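## Task

Lay three rods end to end in one straight row whose total length equals the turquoise rod (10 cm). No blue rod may be used. Rod lengths by colour in cm: blue 1, magenta 2, grey 3, orange 4, lime 5, purple 6, red 7, green 8, pink 9, turquoise 10. All three rods must rest flat with their ends touching or nearly so. Build only this one row, and keep every other rod at least one rod-width away from it. The row must stay in place on its own after the grippers release it and move away.

## Robot and tools

Robot: two arms, left_arm and right_arm, each a six-joint arm ending in a two-finger parallel gripper. The names are labels, not image sides. The scene frame has its origin on the table top midway between the arms, +z up, +x pointing out over the table, and left_arm on the +y side. Base positions: left_arm at (+0.022, +0.527, 0) m, right_arm at (+0.018, -0.451, 0) m, both turned only slightly about z.

Gripper geometry: the fingers extend along the gripper's own +z axis and close along its x axis. The reported end_effector_position is the point midway between the pads; fingertips extend 17.5 mm past it. Pure rotations pivot about that point. A flat block juts roughly 9 cm toward the gripper's -y side and rotates with it, so watch its clearance.

The row (used by execute_actions and move): always 20 numbers. First left_arm: x, y, z, qw, qx, qy, qz, gripper position, force_limit, speed. Then the same ten for right_arm. x, y, z are an absolute target in metres in the scene frame for the gripper point; the quaternion is an absolute target orientation, w first, scene frame. The last three numbers per arm run from -1 to 1. Position: +1 fully open (50 mm gap), about -0.65 pads meet, -1 means close until an object stops the fingers. force_limit: -1 about 20 N, 0 about 102 N, +1 about 185 N per pad (actual may be ~17% more). speed: -1 is 20 mm/s, 0 is 85, +1 is 150. Values like 0 are real commands, so to leave a gripper unchanged resend its previous three numbers. To hold an arm still, resend its last reported pose and quaternion every call; to keep orientation steady, reuse your own target quaternion rather than the drifted reported one.

Limits on targets: a call is rejected if a target is over 0.6 m from that arm's last reported position along any gripper axis. Every control step the command is clipped to 70 mm and 16 degrees from the measured pose; position wins over orientation if both cannot be met. Reported hand positions can be slightly off, more when reaching far.

Tools:
- execute_actions {"actions": [...], "pictures": bool}. Empty list: just returns state. One action {"rows": [[20 numbers], ...], "steps": n}: up to 15 rows, steps up to 15 at 1/30 s each; one row per step, the last repeated. Afterward an arm only continues to its last clipped pose, so long moves need several calls. A wait {"steps": n} (up to 300) counts from the previous result, including your writing time, since the simulation keeps running while you compose.
- move {"target": [20 numbers], "speed": m/s 0.002 to 0.5, default 0.25; turning up to twice that in rad/s}. Both grippers travel straight toward their absolute targets, finishing together, in 0.5 to 10 s (cut off at 10 s). Finger numbers are applied at the start. Paths ignore obstacles and the other arm; the hand may lag, wander, or overshoot speed when the arm is nearly straight.
- wait {"seconds": 0 to 10}: lets time pass, sends nothing.
- zoom_image {"camera": one of cam_high, cam_low, cam_left_wrist, cam_right_wrist, "region": [x0, y0, x1, y1] pixels, at most 504x504}. Images are 896x504, origin top-left.
- read_manual: licence texts only.
- finished_scene {"scene": 1 or 2}: ends that scene irreversibly and reveals the next task.

Reading results: the state line gives each gripper's position, wxyz quaternion and velocities. The move line reports how it ended: done, off_target, moving, held, or fault, plus limits: paced means the sent pose was clipped; held means a safety check blocked some steps (the arm may then jump quickly). "pose unreachable" means the clearance check altered or blocked a command; HELD marks affected steps. A "Hand target" line shows where each gripper is currently being driven. object_status: 0 moving, 1 blocked while opening, 2 blocked while closing (a successful grip), 3 reached commanded position or pads met (usually nothing held). Any new position value resets it to 0 briefly. Force and speed changes only take effect with a new position value (differ by 0.01 or more). Opening width is about (250 - position_measured) x 0.202 mm. After a -1 force grip, status stays 2 even if the object slips out. MOTOR HOT warns of overheating from holding loads; OVER-TEMPERATURE FAULT brakes the arm until cooled.

Faults: if contact torque hits a joint's load limit (waist/shoulder 309, elbow 145, wrist joints 40.9 N m, held weight included) or any external force reaches 144 N, that arm halts for 10 s and drops the rest of the call. Arms are stiff: aiming even slightly past a firm contact can trigger this. Faster moves hit harder.

Avoid: knocking or placing anything off the table, dropping or slamming rods, pressing hard into the table, and letting the arms collide or push each other. Random small tugs on held items or pushes on loose rods can occur. When done, open the grippers, lift clear, and confirm the rods stay put before calling finished_scene.

Each tool is called after "Call:" as a command line: name --argument value for each argument, lists and objects as JSON in quotes; but a table of rows of numbers goes row by row, as --pt "numbers of a row", without its own name.

## Session

Call:
execute_actions --actions '[]'

Scene clock: 0.00 s of 5100.00 s.
left_arm: end_effector_position=(+0.8983, +0.1111, +0.3858) position_measured=3 object_status=3 end_effector_quat_wxyz=(+0.308, -0.497, +0.808, -0.068) end_effector_velocity=(-0.000, -0.001, -0.000) end_effector_angular_velocity=(-0.001, -0.000, +0.000) | right_arm: end_effector_position=(+0.1041, -0.0184, +0.3905) position_measured=3 object_status=3 end_effector_quat_wxyz=(+0.139, +0.871, -0.421, -0.211) end_effector_velocity=(+0.001, -0.000, -0.000) end_effector_angular_velocity=(-0.000, -0.001, -0.001)
Joint positions: left_arm=[-0.72   0.459  1.273  0.591  1.091  2.78 ] | right_arm=[ 0.97  -0.102  1.858  0.399  1.707 -2.783]
Joint velocities: left_arm=[-0.001  0.     0.     0.     0.    -0.002] | right_arm=[-0.001  0.    -0.001 -0.001 -0.     0.   ]
Hand target (left_arm): +0.898, +0.111, +0.386; +0.308, -0.497, +0.808, -0.068
Hand target (right_arm): +0.104, -0.018, +0.391; +0.139, +0.871, -0.421, -0.211

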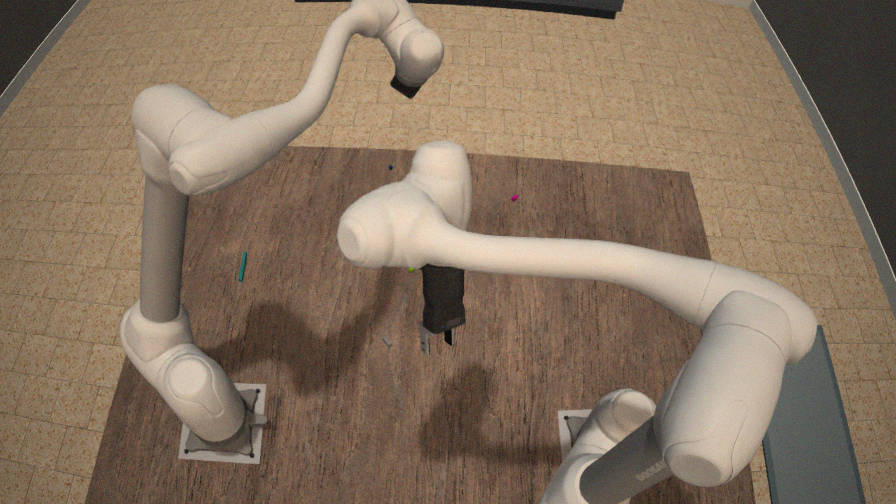

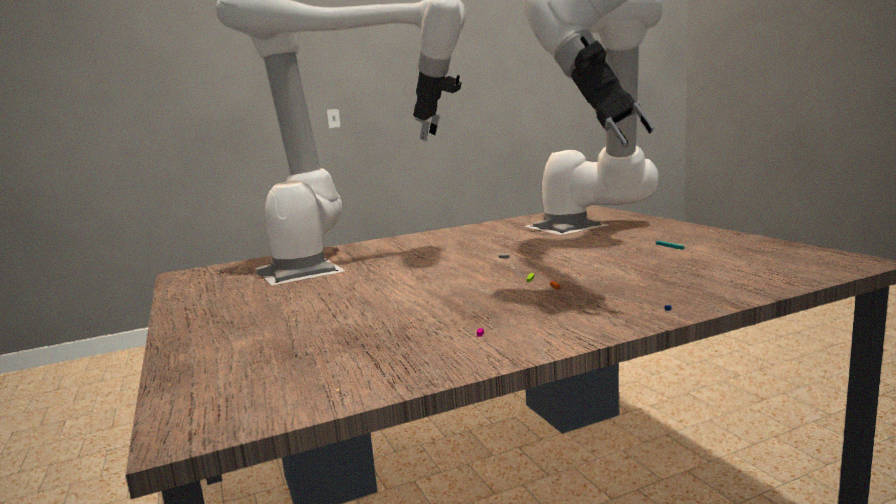

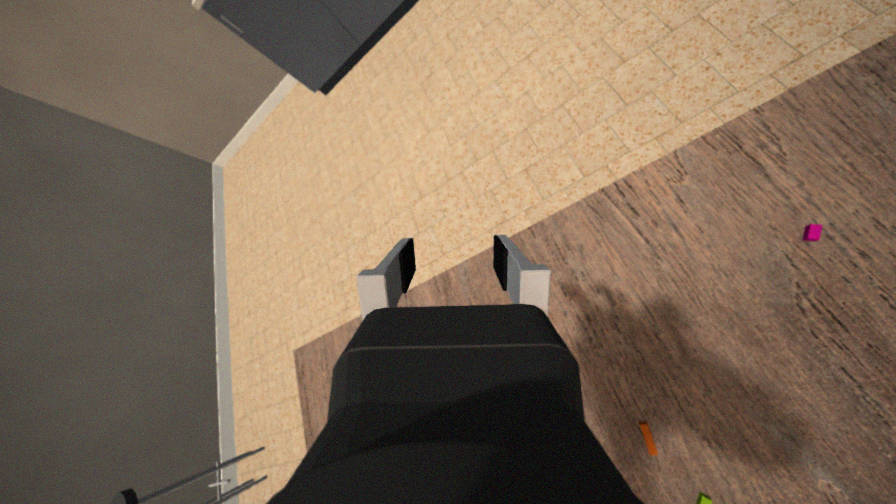

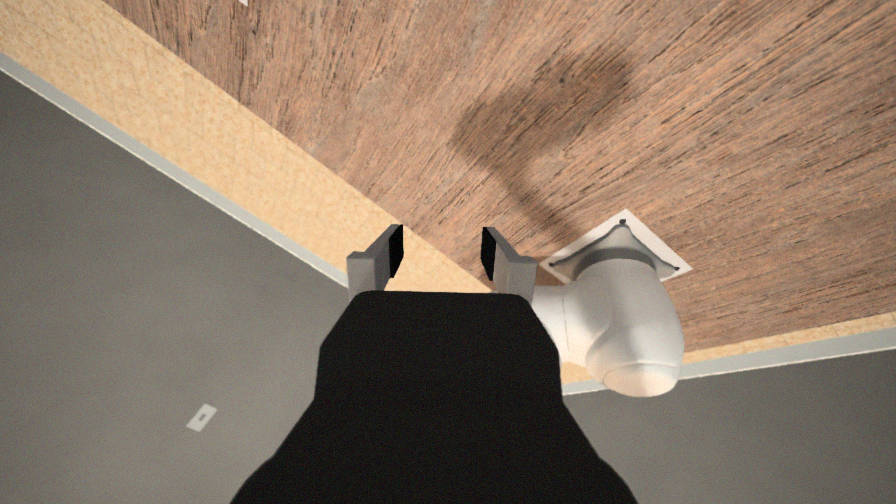

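Call:
zoom_image --camera "cam_high" --region '[350, 250, 450, 370]'

Call:
zoom_image --camera "cam_high" --region '[480, 165, 550, 235]'

Call:
zoom_image --camera "cam_low" --region '[450, 235, 600, 350]'

Call:
zoom_image --camera "cam_left_wrist" --region '[596, 204, 896, 504]'

Region (350, 250, 450, 370) of cam_high's 896x504 image, scaled by 4.200, with more detail than that image has.

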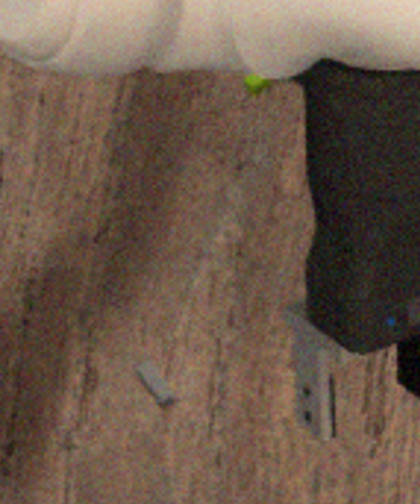

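Region (480, 165, 550, 235) of cam_high's 896x504 image, scaled by 7.200, with more detail than that image has.

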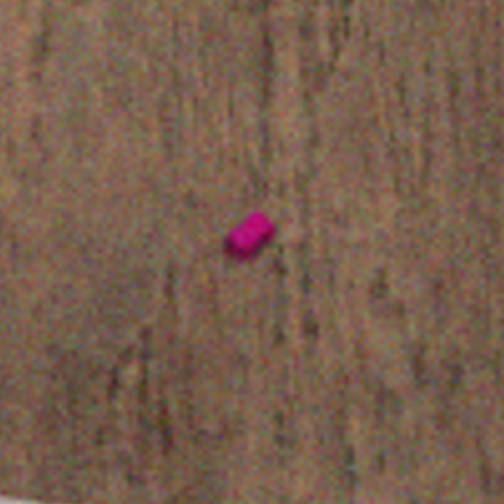

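Region (450, 235, 600, 350) of cam_low's 896x504 image, scaled by 3.360, with more detail than that image has; it fills the top 386 rows of this view, and the rest is white.

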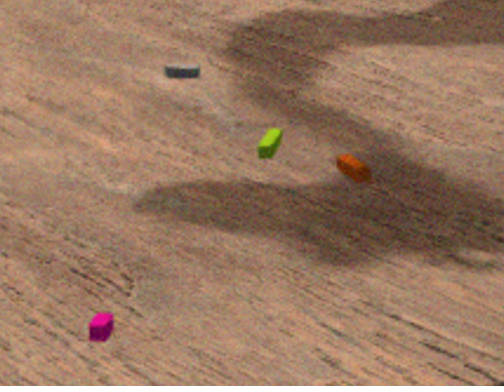

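Region (596, 204, 896, 504) of cam_left_wrist's 896x504 image, scaled by 1.680, with more detail than that image has.

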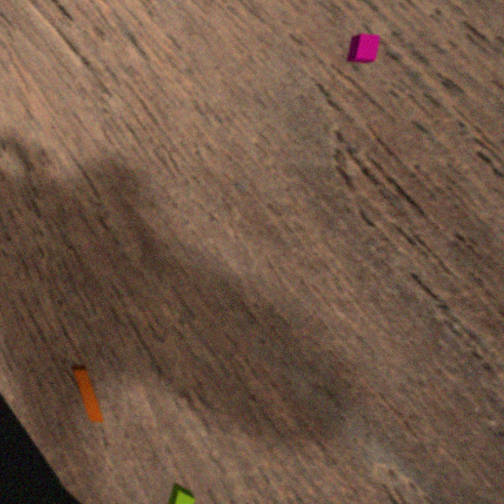

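Call:
zoom_image --camera "cam_right_wrist" --region '[380, 200, 510, 300]'

Call:
zoom_image --camera "cam_left_wrist" --region '[390, 210, 520, 310]'

Region (380, 200, 510, 300) of cam_right_wrist's 896x504 image, scaled by 3.877, with more detail than that image has; it fills the top 388 rows of this view, and the rest is white.

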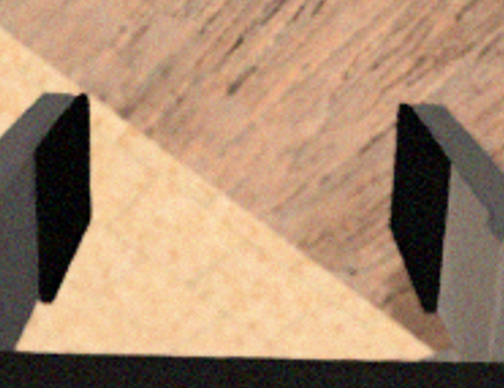

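Region (390, 210, 520, 310) of cam_left_wrist's 896x504 image, scaled by 3.877, with more detail than that image has; it fills the top 388 rows of this view, and the rest is white.

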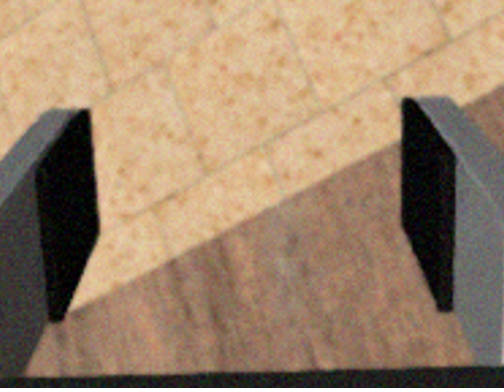

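Call:
move --target '[0.60, 0.22, 0.25, 0.1627, -0.7413, 0.6501, -0.0359, 1, -0.5, 0, 0.47, -0.24, 0.25, 0.0767, 0.9900, -0.0211, -0.1164, 1, -0.5, 0]' --speed 0.45

Call:
move --target '[0.296, 0.114, 0.10, 0, -0.9063, 0.4226, 0, 1, -0.5, 0, 0.836, -0.232, 0.10, 0, 0.9239, 0.3827, 0, 1, -0.5, 0]' --speed 0.45

Scene clock: 100.10 s of 5100.00 s.
left_arm: end_effector_position=(+0.6001, +0.2193, +0.2496) position_measured=3 object_status=3 end_effector_quat_wxyz=(-0.163, +0.741, -0.650, +0.036) end_effector_velocity=(-0.001, -0.001, -0.001) end_effector_angular_velocity=(+0.001, +0.001, -0.002) | right_arm: end_effector_position=(+0.4695, -0.2404, +0.2503) position_measured=3 object_status=3 end_effector_quat_wxyz=(+0.078, +0.990, -0.021, -0.116) end_effector_velocity=(+0.000, -0.000, -0.000) end_effector_angular_velocity=(+0.001, +0.001, -0.001)
Joint positions: left_arm=[-0.803  0.15   1.856  0.37   1.09   2.125] | right_arm=[ 0.286  0.093  1.889 -0.059  1.434 -4.298]
Joint velocities: left_arm=[-0.002  0.001  0.001 -0.     0.     0.   ] | right_arm=[-0.001  0.001 -0.     0.001 -0.    -0.   ]
Hand target (left_arm): +0.600, +0.219, +0.250; -0.163, +0.741, -0.650, +0.036
Hand target (right_arm): +0.470, -0.240, +0.250; +0.078, +0.990, -0.021, -0.116
Off the commanded pose (left_arm): 0.001 m, 0 deg.
Off the commanded pose (right_arm): 0.001 m, 0 deg.
After step 90, 95.57 s passed at rest.
move: done; limits=paced

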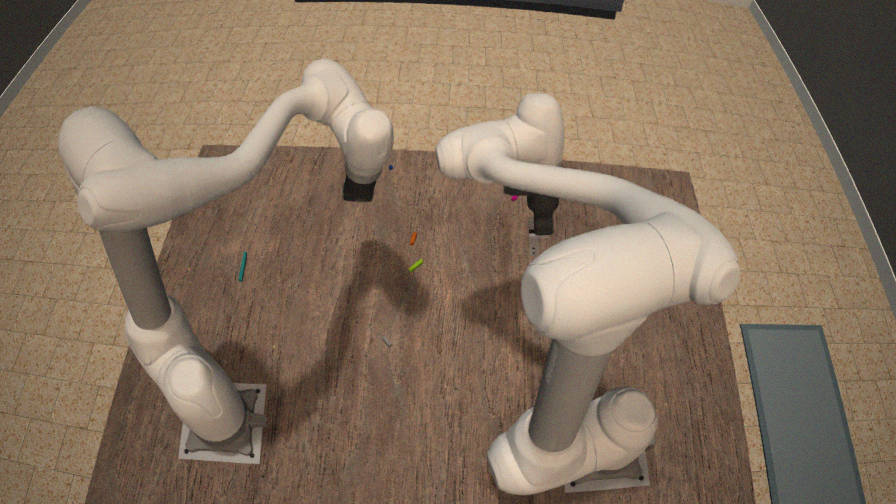

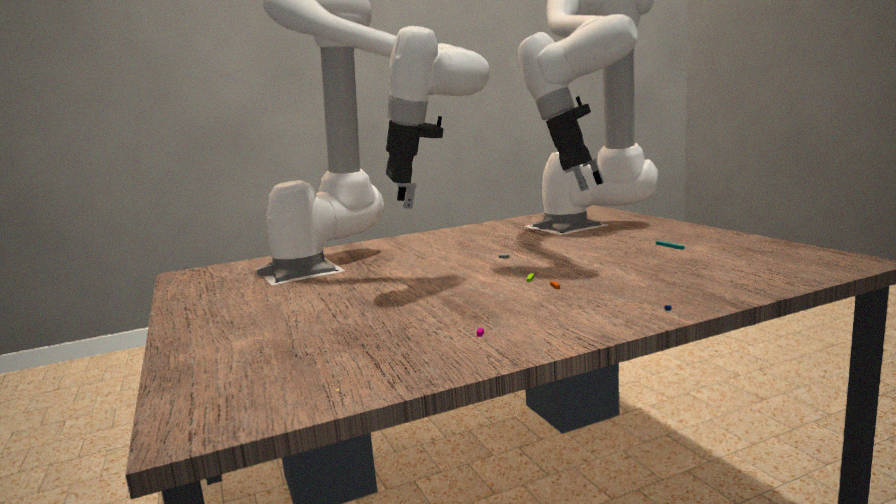

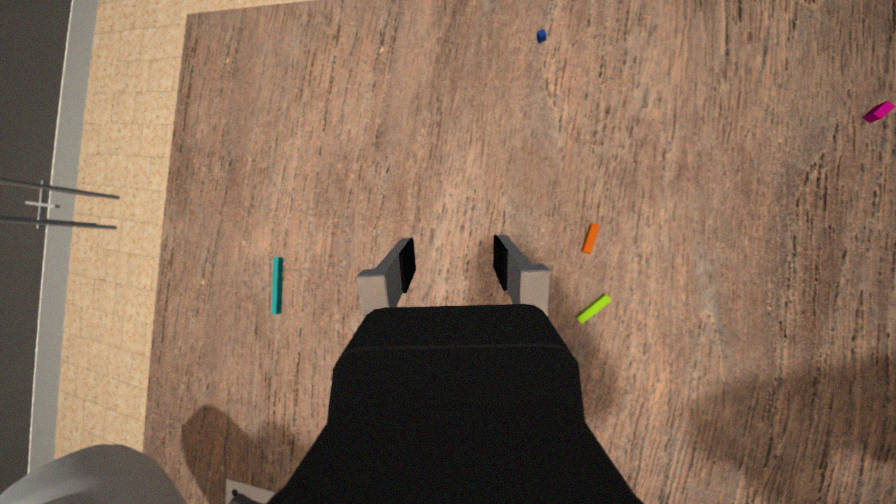

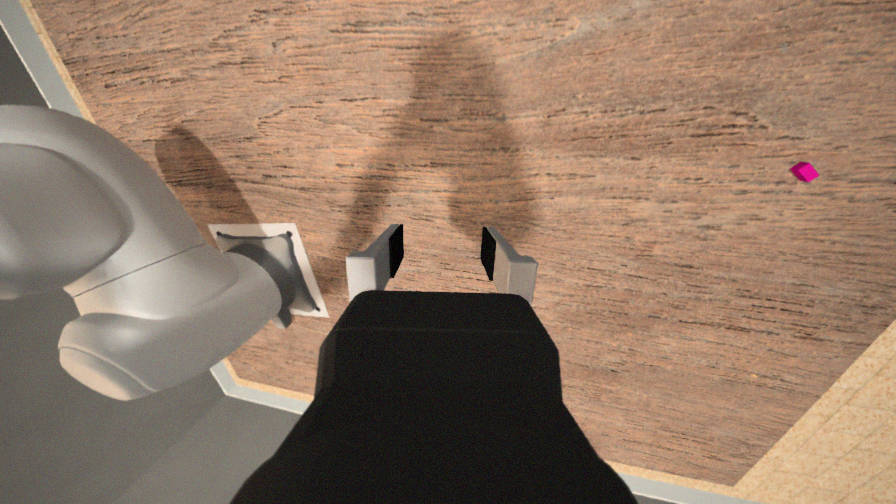

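Scene clock: 101.57 s of 5100.00 s.
left_arm: end_effector_position=(+0.2962, +0.1131, +0.0998) position_measured=3 object_status=3 end_effector_quat_wxyz=(+0.000, +0.906, -0.423, -0.000) end_effector_velocity=(-0.000, -0.000, -0.001) end_effector_angular_velocity=(+0.001, -0.000, -0.002) | right_arm: end_effector_position=(+0.8361, -0.2325, +0.1006) position_measured=3 object_status=3 end_effector_quat_wxyz=(+0.000, +0.924, +0.383, -0.000) end_effector_velocity=(-0.000, -0.000, -0.002) end_effector_angular_velocity=(-0.000, +0.003, +0.000)
Joint positions: left_arm=[-1.188  0.121  2.16  -0.001  0.861  1.34 ] | right_arm=[ 0.126  0.62   1.419 -0.001  1.102 -5.302]
Joint velocities: left_arm=[-0.001  0.001  0.     0.001 -0.001  0.   ] | right_arm=[-0.     0.002  0.     0.001  0.001 -0.001]
Hand target (left_arm): +0.296, +0.113, +0.100; +0.000, +0.906, -0.423, -0.000
Hand target (right_arm): +0.836, -0.232, +0.101; +0.000, +0.924, +0.383, -0.000
Off the commanded pose (left_arm): 0.001 m, 0 deg.
Off the commanded pose (right_arm): 0.001 m, 0 deg.
move: done

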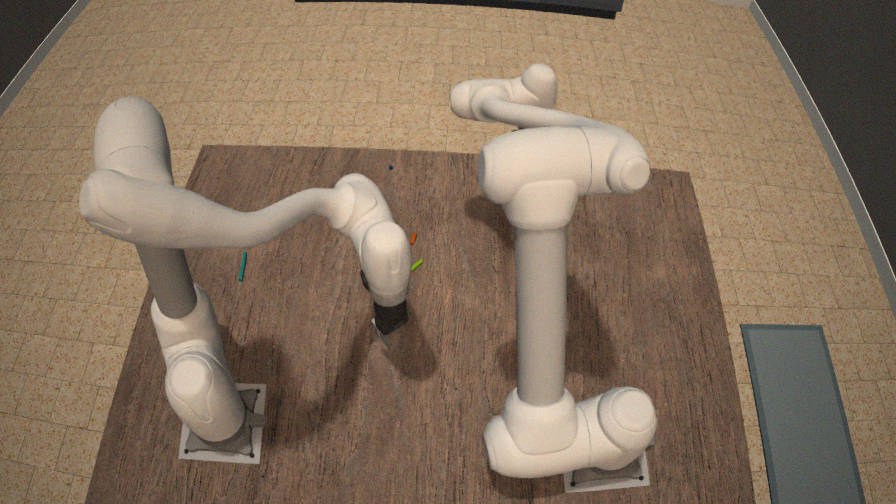

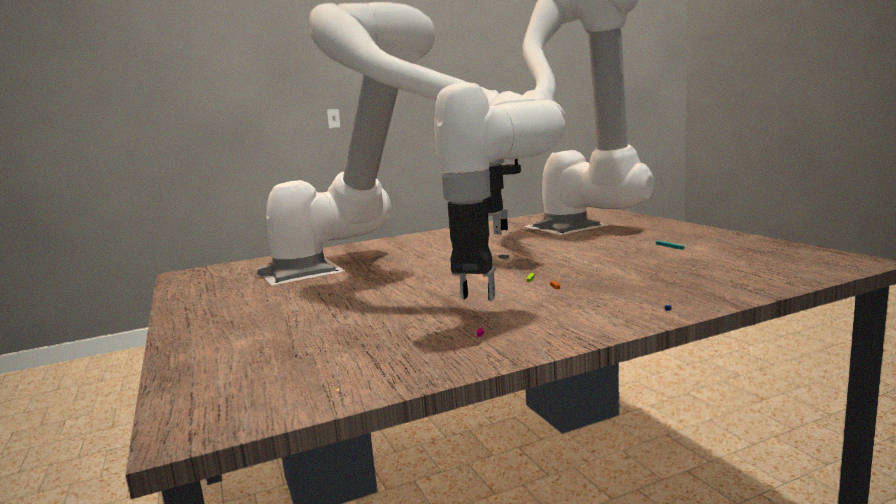

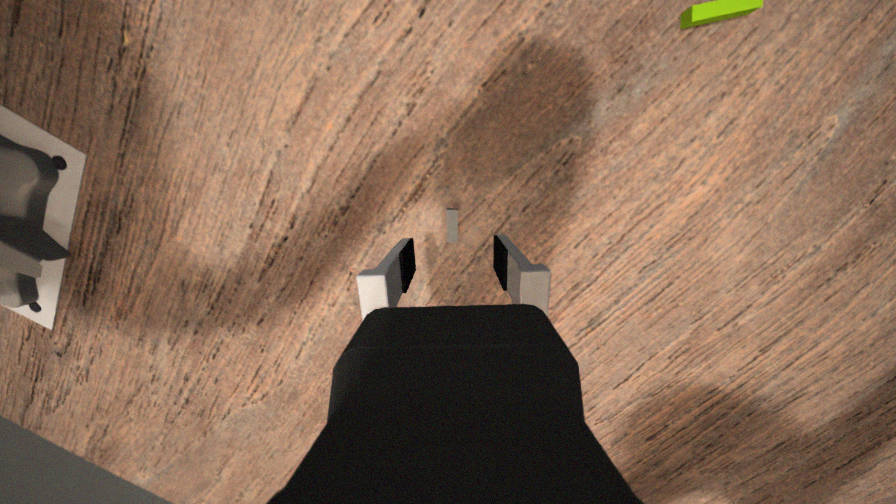

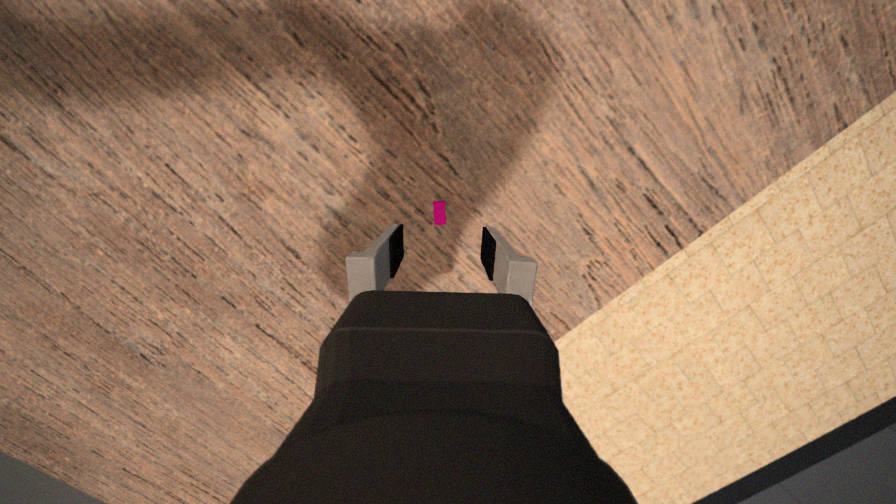

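Both estimates were close. I'll zoom in to work out the last small corrections.

Call:
zoom_image --camera "cam_left_wrist" --region '[405, 190, 505, 280]'

Call:
zoom_image --camera "cam_right_wrist" --region '[393, 180, 493, 270]'

Call:
zoom_image --camera "cam_left_wrist" --region '[660, 0, 790, 60]'

Call:
zoom_image --camera "cam_low" --region '[435, 255, 525, 345]'

Call:
zoom_image --camera "cam_high" --region '[390, 220, 450, 290]'

Region (405, 190, 505, 280) of cam_left_wrist's 896x504 image, scaled by 5.040, with more detail than that image has; it fills the top 454 rows of this view, and the rest is white.

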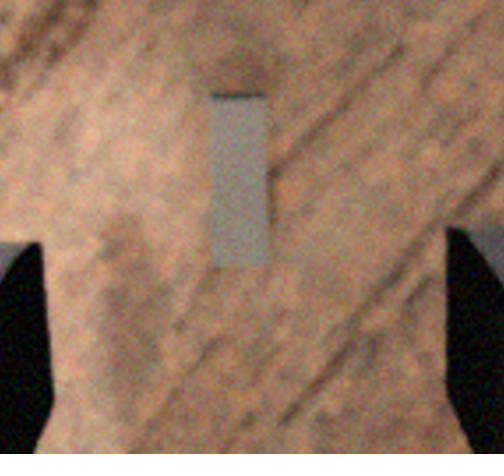

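Region (393, 180, 493, 270) of cam_right_wrist's 896x504 image, scaled by 5.040, with more detail than that image has; it fills the top 454 rows of this view, and the rest is white.

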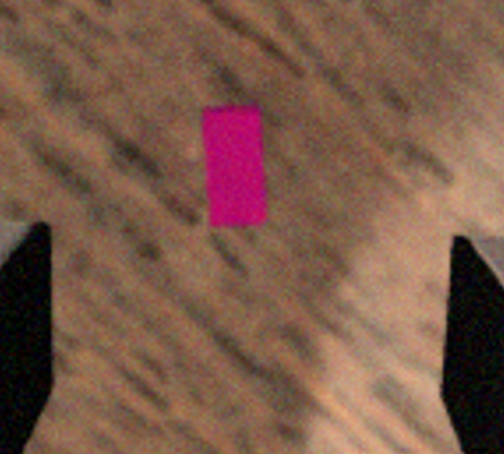

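Region (660, 0, 790, 60) of cam_left_wrist's 896x504 image, scaled by 3.877, with more detail than that image has; it fills the top 233 rows of this view, and the rest is white.

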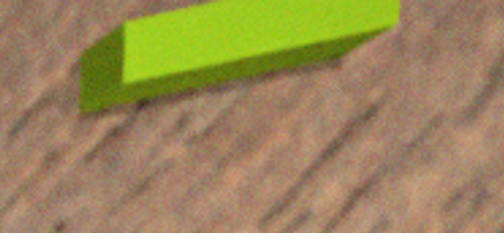

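Region (435, 255, 525, 345) of cam_low's 896x504 image, scaled by 5.600, with more detail than that image has.

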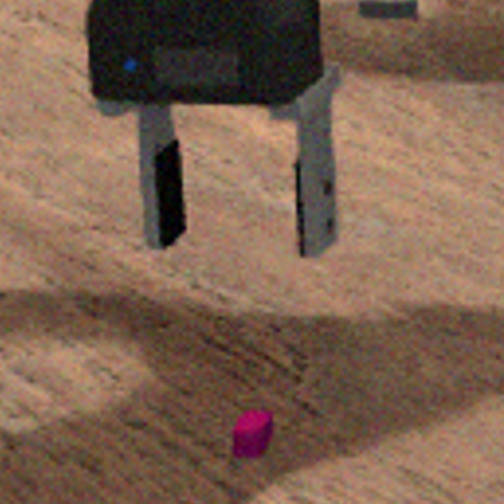

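Region (390, 220, 450, 290) of cam_high's 896x504 image, scaled by 7.200, with more detail than that image has; it fills the left 432 columns of this view, and the rest is white.

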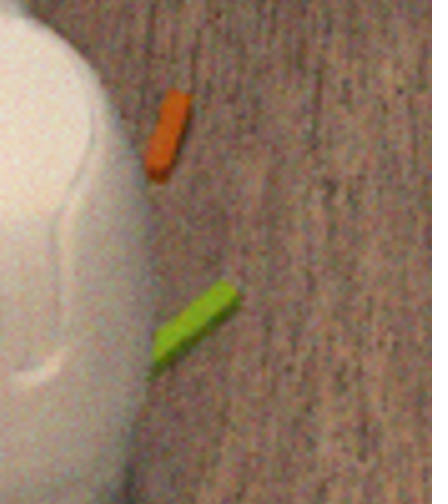

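Call:
move --target '[0.2963, 0.1145, 0.022, 0, 0.9026, -0.4305, 0, 0.1, -0.5, 0, 0.8333, -0.2338, 0.023, 0, 0.9045, 0.4266, 0, 0.1, -0.5, 0]' --speed 0.09

Call:
execute_actions --actions '[{"rows": [[0.2963, 0.1145, 0.022, 0, 0.9026, -0.4305, 0, -1, -0.5, -0.3, 0.8333, -0.2338, 0.023, 0, 0.9045, 0.4266, 0, -1, -0.5, -0.3]], "steps": 13}]' --pictures false

Call:
execute_actions --actions '[{"rows": [[0.2963, 0.1145, 0.0230, 0, 0.9026, -0.4305, 0, -1, -0.5, -0.3, 0.8333, -0.2338, 0.0240, 0, 0.9045, 0.4266, 0, -1, -0.5, -0.3], [0.2963, 0.1145, 0.0255, 0, 0.9026, -0.4305, 0, -1, -0.5, -0.3, 0.8333, -0.2338, 0.0265, 0, 0.9045, 0.4266, 0, -1, -0.5, -0.3], [0.2963, 0.1145, 0.029, 0, 0.9026, -0.4305, 0, -1, -0.5, -0.3, 0.8333, -0.2338, 0.030, 0, 0.9045, 0.4266, 0, -1, -0.5, -0.3], [0.2963, 0.1145, 0.033, 0, 0.9026, -0.4305, 0, -1, -0.5, -0.3, 0.8333, -0.2338, 0.034, 0, 0.9045, 0.4266, 0, -1, -0.5, -0.3], [0.2963, 0.1145, 0.0365, 0, 0.9026, -0.4305, 0, -1, -0.5, -0.3, 0.8333, -0.2338, 0.0375, 0, 0.9045, 0.4266, 0, -1, -0.5, -0.3], [0.2963, 0.1145, 0.039, 0, 0.9026, -0.4305, 0, -1, -0.5, -0.3, 0.8333, -0.2338, 0.040, 0, 0.9045, 0.4266, 0, -1, -0.5, -0.3], [0.2963, 0.1145, 0.040, 0, 0.9026, -0.4305, 0, -1, -0.5, -0.3, 0.8333, -0.2338, 0.041, 0, 0.9045, 0.4266, 0, -1, -0.5, -0.3]], "steps": 8}]' --pictures false

Call:
move --target '[0.5108, 0.0955, 0.046, 0, 0.4091, -0.9125, 0, -1, -0.5, -0.3, 0.78, -0.145, 0.06, 0, 0.9125, 0.4091, 0, -1, -0.5, -0.3]' --speed 0.5

Scene clock: 170.30 s of 5100.00 s.
left_arm: end_effector_position=(+0.2964, +0.1143, +0.0219) position_measured=138 object_status=3 end_effector_quat_wxyz=(-0.000, +0.903, -0.430, +0.000) end_effector_velocity=(+0.000, +0.000, -0.000) end_effector_angular_velocity=(+0.001, +0.000, -0.001) | right_arm: end_effector_position=(+0.8334, -0.2337, +0.0230) position_measured=138 object_status=3 end_effector_quat_wxyz=(-0.000, +0.904, +0.427, +0.000) end_effector_velocity=(+0.000, -0.000, +0.001) end_effector_angular_velocity=(+0.001, -0.001, -0.000)
Joint positions: left_arm=[-1.187  0.229  2.221  0.     0.692  1.357] | right_arm=[ 0.127  0.682  1.47   0.     0.99  -5.398]
Joint velocities: left_arm=[0.    0.    0.    0.    0.    0.002] | right_arm=[-0.    -0.001 -0.     0.001 -0.001 -0.   ]
Hand target (left_arm): +0.296, +0.114, +0.022; -0.000, +0.903, -0.430, +0.000
Hand target (right_arm): +0.833, -0.234, +0.023; -0.000, +0.904, +0.427, +0.000
Off the commanded pose (left_arm): 0.000 m, 0 deg.
Off the commanded pose (right_arm): 0.000 m, 0 deg.
After step 90, 64.53 s passed at rest.
move: done

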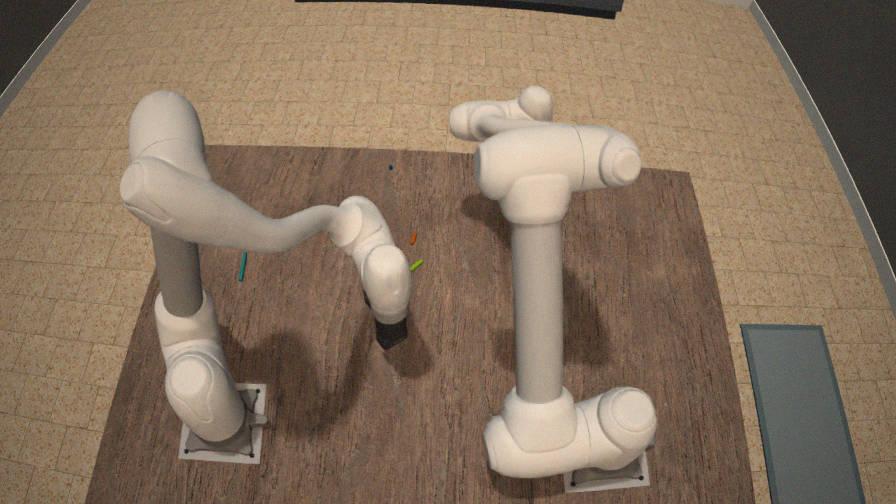

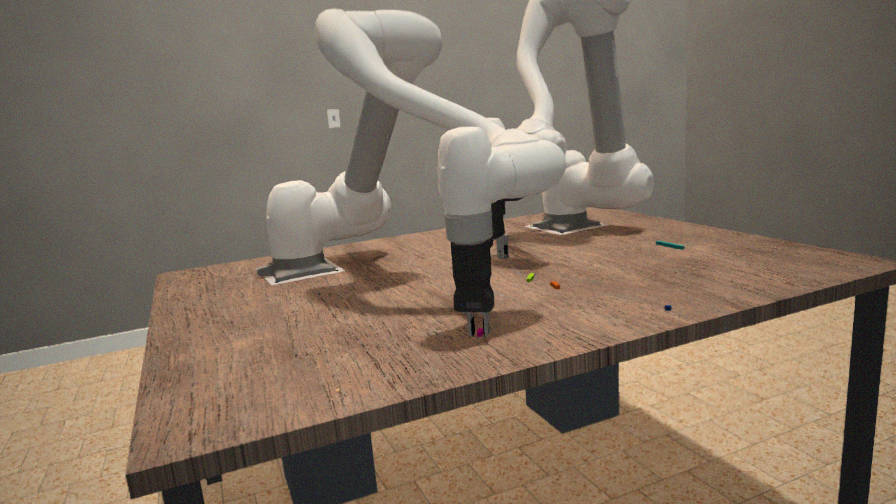

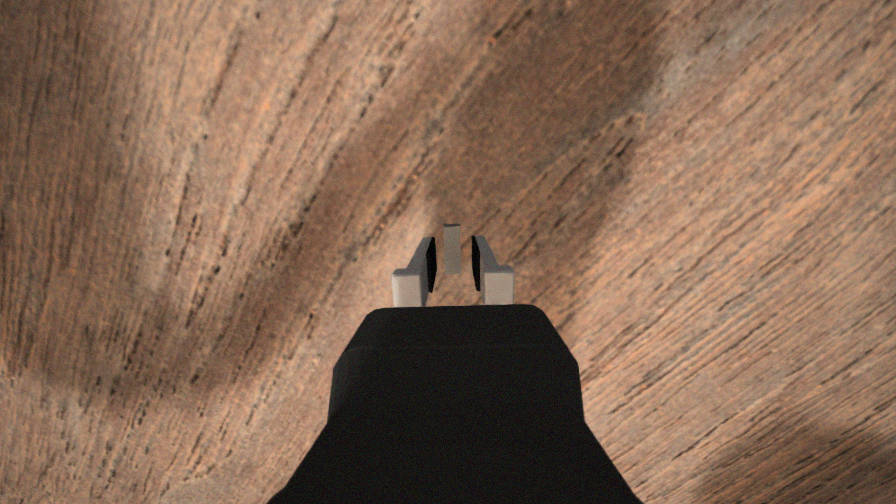

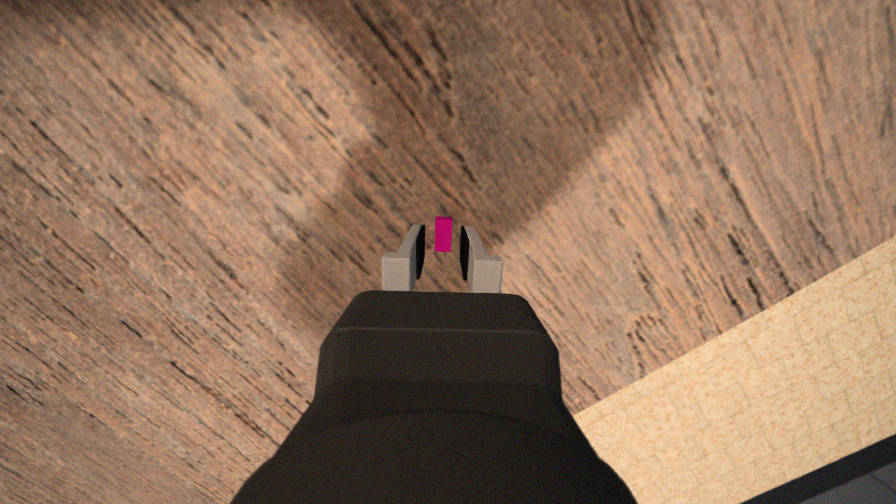

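Scene clock: 170.73 s of 5100.00 s.
left_arm: end_effector_position=(+0.2963, +0.1145, +0.0220) position_measured=205 object_status=2 end_effector_quat_wxyz=(+0.000, +0.903, -0.431, +0.000) end_effector_velocity=(+0.000, +0.000, +0.000) end_effector_angular_velocity=(+0.000, +0.000, +0.001) | right_arm: end_effector_position=(+0.8333, -0.2338, +0.0230) position_measured=205 object_status=2 end_effector_quat_wxyz=(-0.000, +0.904, +0.427, +0.000) end_effector_velocity=(-0.000, +0.000, +0.000) end_effector_angular_velocity=(-0.000, +0.000, -0.001)
Joint positions: left_arm=[-1.187  0.228  2.221  0.     0.692  1.357] | right_arm=[ 0.127  0.682  1.47   0.     0.99  -5.398]
Joint velocities: left_arm=[ 0.001 -0.    -0.    -0.     0.001  0.   ] | right_arm=[ 0.    -0.    -0.    -0.     0.     0.001]
Hand target (left_arm): +0.296, +0.114, +0.022; +0.000, +0.903, -0.430, +0.000
Hand target (right_arm): +0.833, -0.234, +0.023; -0.000, +0.904, +0.427, +0.000
Off the commanded pose (left_arm): 0.000 m, 0 deg.
Off the commanded pose (right_arm): 0.000 m, 0 deg.
Steps of this call (steps 1 to 13: all 13 steps of this action). Readings (end_effector_position | what the end effector reports):
1: left_arm (+0.2964, +0.1143, +0.0219) | right_arm (+0.8334, -0.2337, +0.0230) | left_arm position_measured=141 object_status=0 | right_arm position_measured=141 object_status=0
2: left_arm (+0.2964, +0.1144, +0.0219) | right_arm (+0.8334, -0.2338, +0.0230) | left_arm position_measured=152 object_status=0 | right_arm position_measured=152 object_status=0
4: left_arm (+0.2964, +0.1145, +0.0219) | right_arm (+0.8333, -0.2338, +0.0229) | left_arm position_measured=173 object_status=0 | right_arm position_measured=173 object_status=0
8: left_arm (+0.2963, +0.1145, +0.0220) | right_arm (+0.8333, -0.2338, +0.0229) | left_arm position_measured=205 object_status=0 | right_arm position_measured=205 object_status=0
13: the state above

Scene clock: 171.00 s of 5100.00 s.
left_arm: end_effector_position=(+0.2963, +0.1145, +0.0381) position_measured=205 object_status=2 end_effector_quat_wxyz=(+0.000, +0.903, -0.431, +0.000) end_effector_velocity=(+0.000, -0.002, +0.061) end_effector_angular_velocity=(-0.004, -0.002, -0.002) | right_arm: end_effector_position=(+0.8333, -0.2338, +0.0395) position_measured=205 object_status=2 end_effector_quat_wxyz=(+0.000, +0.904, +0.427, +0.000) end_effector_velocity=(+0.001, -0.000, +0.053) end_effector_angular_velocity=(+0.001, -0.004, -0.001)
Joint positions: left_arm=[-1.187  0.204  2.211 -0.     0.727  1.357] | right_arm=[ 0.127  0.667  1.461  0.     1.012 -5.398]
Joint velocities: left_arm=[-0.002 -0.091 -0.043 -0.     0.13   0.001] | right_arm=[-0.001 -0.046 -0.029 -0.     0.072  0.   ]
Hand target (left_arm): +0.296, +0.115, +0.040; +0.000, +0.903, -0.431, +0.000
Hand target (right_arm): +0.833, -0.234, +0.041; +0.000, +0.904, +0.427, +0.000
Off the commanded pose (left_arm): 0.002 m, 0 deg.
Off the commanded pose (right_arm): 0.002 m, 0 deg.
Steps of this call (steps 1 to 8: all 8 steps of this action). Readings (end_effector_position | what the end effector reports):
1: left_arm (+0.2963, +0.1145, +0.0220) | right_arm (+0.8333, -0.2338, +0.0230) | left_arm position_measured=205 object_status=2 | right_arm position_measured=205 object_status=2
2: left_arm (+0.2962, +0.1147, +0.0223) | right_arm (+0.8332, -0.2338, +0.0233) | left_arm position_measured=205 object_status=2 | right_arm position_measured=205 object_status=2
4: left_arm (+0.2962, +0.1148, +0.0257) | right_arm (+0.8331, -0.2338, +0.0269) | left_arm position_measured=205 object_status=2 | right_arm position_measured=205 object_status=2
8: the state above

Scene clock: 173.17 s of 5100.00 s.
left_arm: end_effector_position=(+0.5110, +0.0959, +0.0462) position_measured=205 object_status=2 end_effector_quat_wxyz=(+0.000, -0.409, +0.913, -0.000) end_effector_velocity=(+0.000, +0.000, -0.001) end_effector_angular_velocity=(+0.000, +0.001, +0.000) | right_arm: end_effector_position=(+0.7801, -0.1449, +0.0600) position_measured=205 object_status=2 end_effector_quat_wxyz=(-0.000, +0.913, +0.409, +0.000) end_effector_velocity=(-0.001, +0.000, +0.000) end_effector_angular_velocity=(-0.000, +0.001, +0.001)
Joint positions: left_arm=[-0.861  0.36   1.965  0.     0.817  3.091] | right_arm=[ 0.244  0.614  1.513  0.     1.014 -5.242]
Joint velocities: left_arm=[ 0.001  0.002 -0.    -0.    -0.001  0.001] | right_arm=[ 0.001 -0.001  0.001 -0.     0.001 -0.   ]
Hand target (left_arm): +0.511, +0.096, +0.046; +0.000, -0.409, +0.913, -0.000
Hand target (right_arm): +0.780, -0.145, +0.060; -0.000, +0.912, +0.409, +0.000
Off the commanded pose (left_arm): 0.001 m, 0 deg.
Off the commanded pose (right_arm): 0.000 m, 0 deg.
move: done

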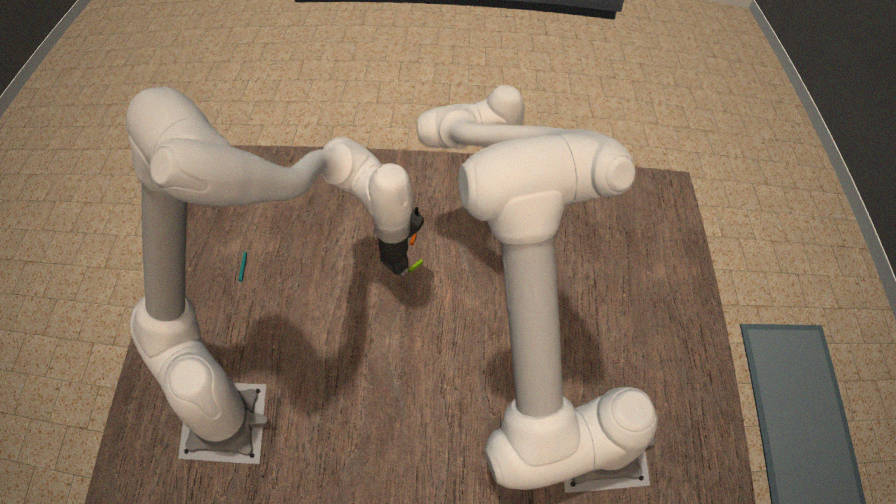

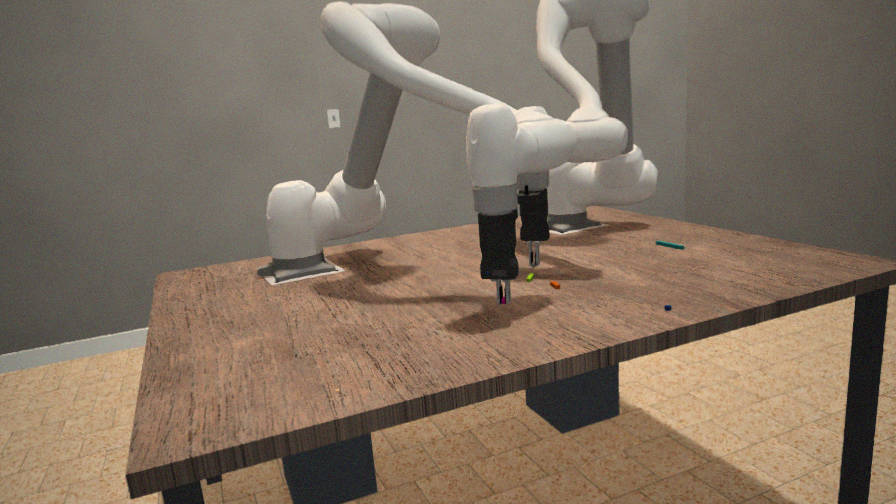

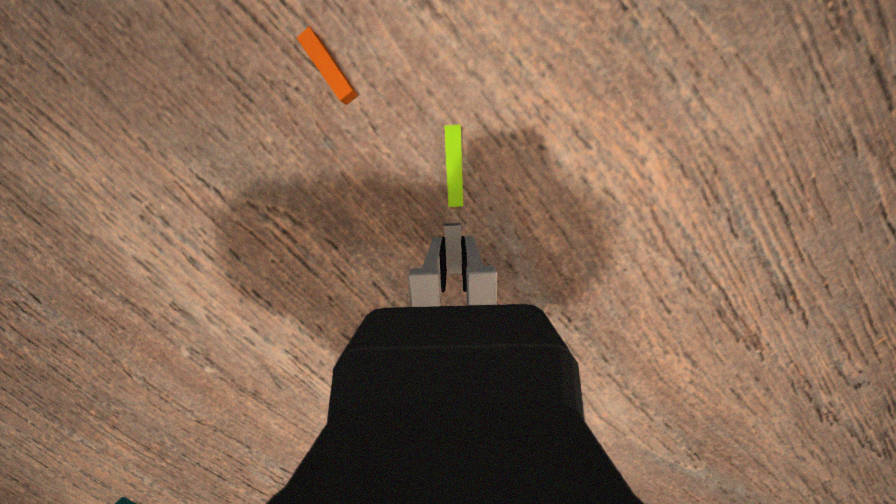

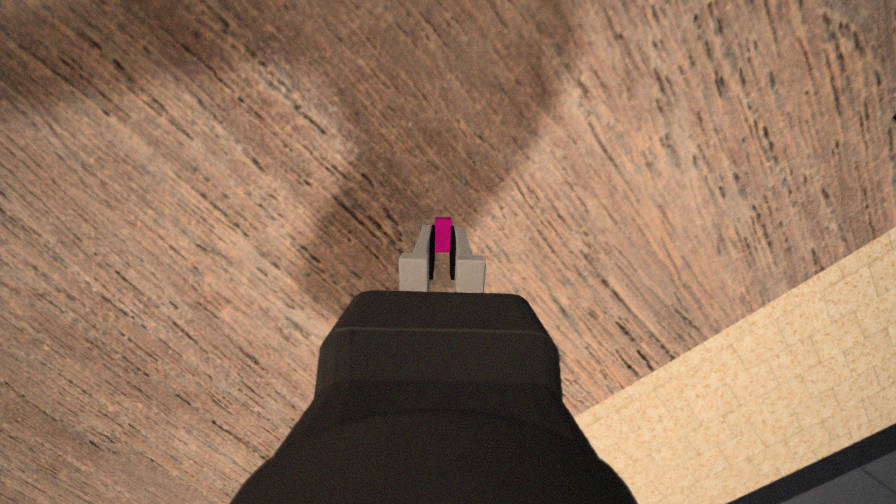

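Both rods are held. Now I'll check how the grey lines up with the lime.

Call:
zoom_image --camera "cam_left_wrist" --region '[374, 115, 534, 285]'

Call:
zoom_image --camera "cam_left_wrist" --region '[420, 190, 490, 280]'

Call:
zoom_image --camera "cam_low" --region '[485, 235, 565, 315]'

Region (374, 115, 534, 285) of cam_left_wrist's 896x504 image, scaled by 2.965, with more detail than that image has; it fills the left 474 columns of this view, and the rest is white.

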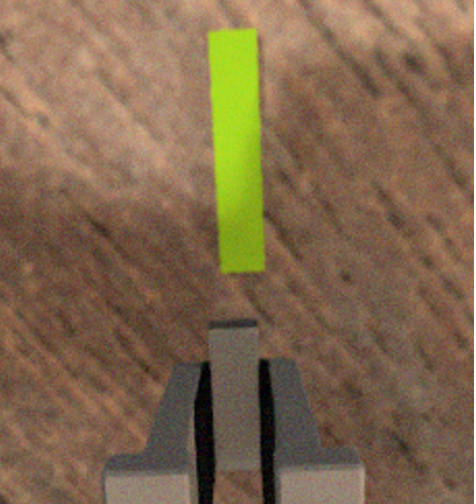

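Region (420, 190, 490, 280) of cam_left_wrist's 896x504 image, scaled by 5.600, with more detail than that image has.

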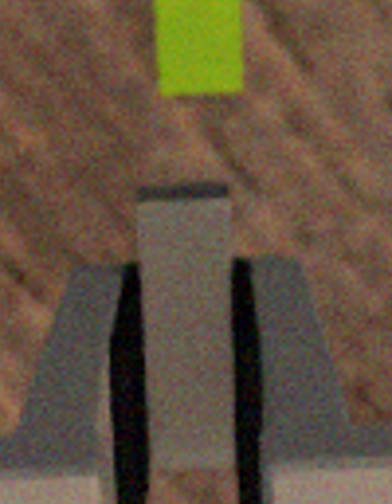

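Region (485, 235, 565, 315) of cam_low's 896x504 image, scaled by 6.300, with more detail than that image has.

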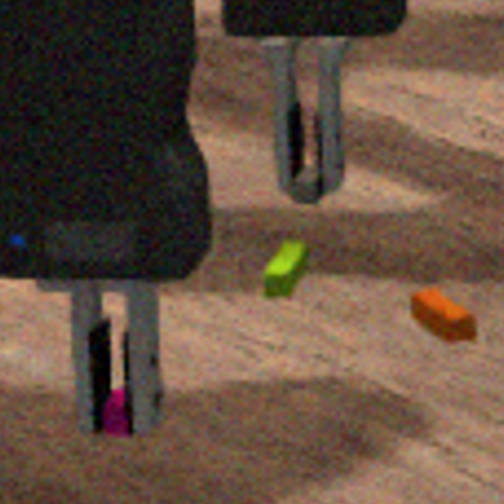

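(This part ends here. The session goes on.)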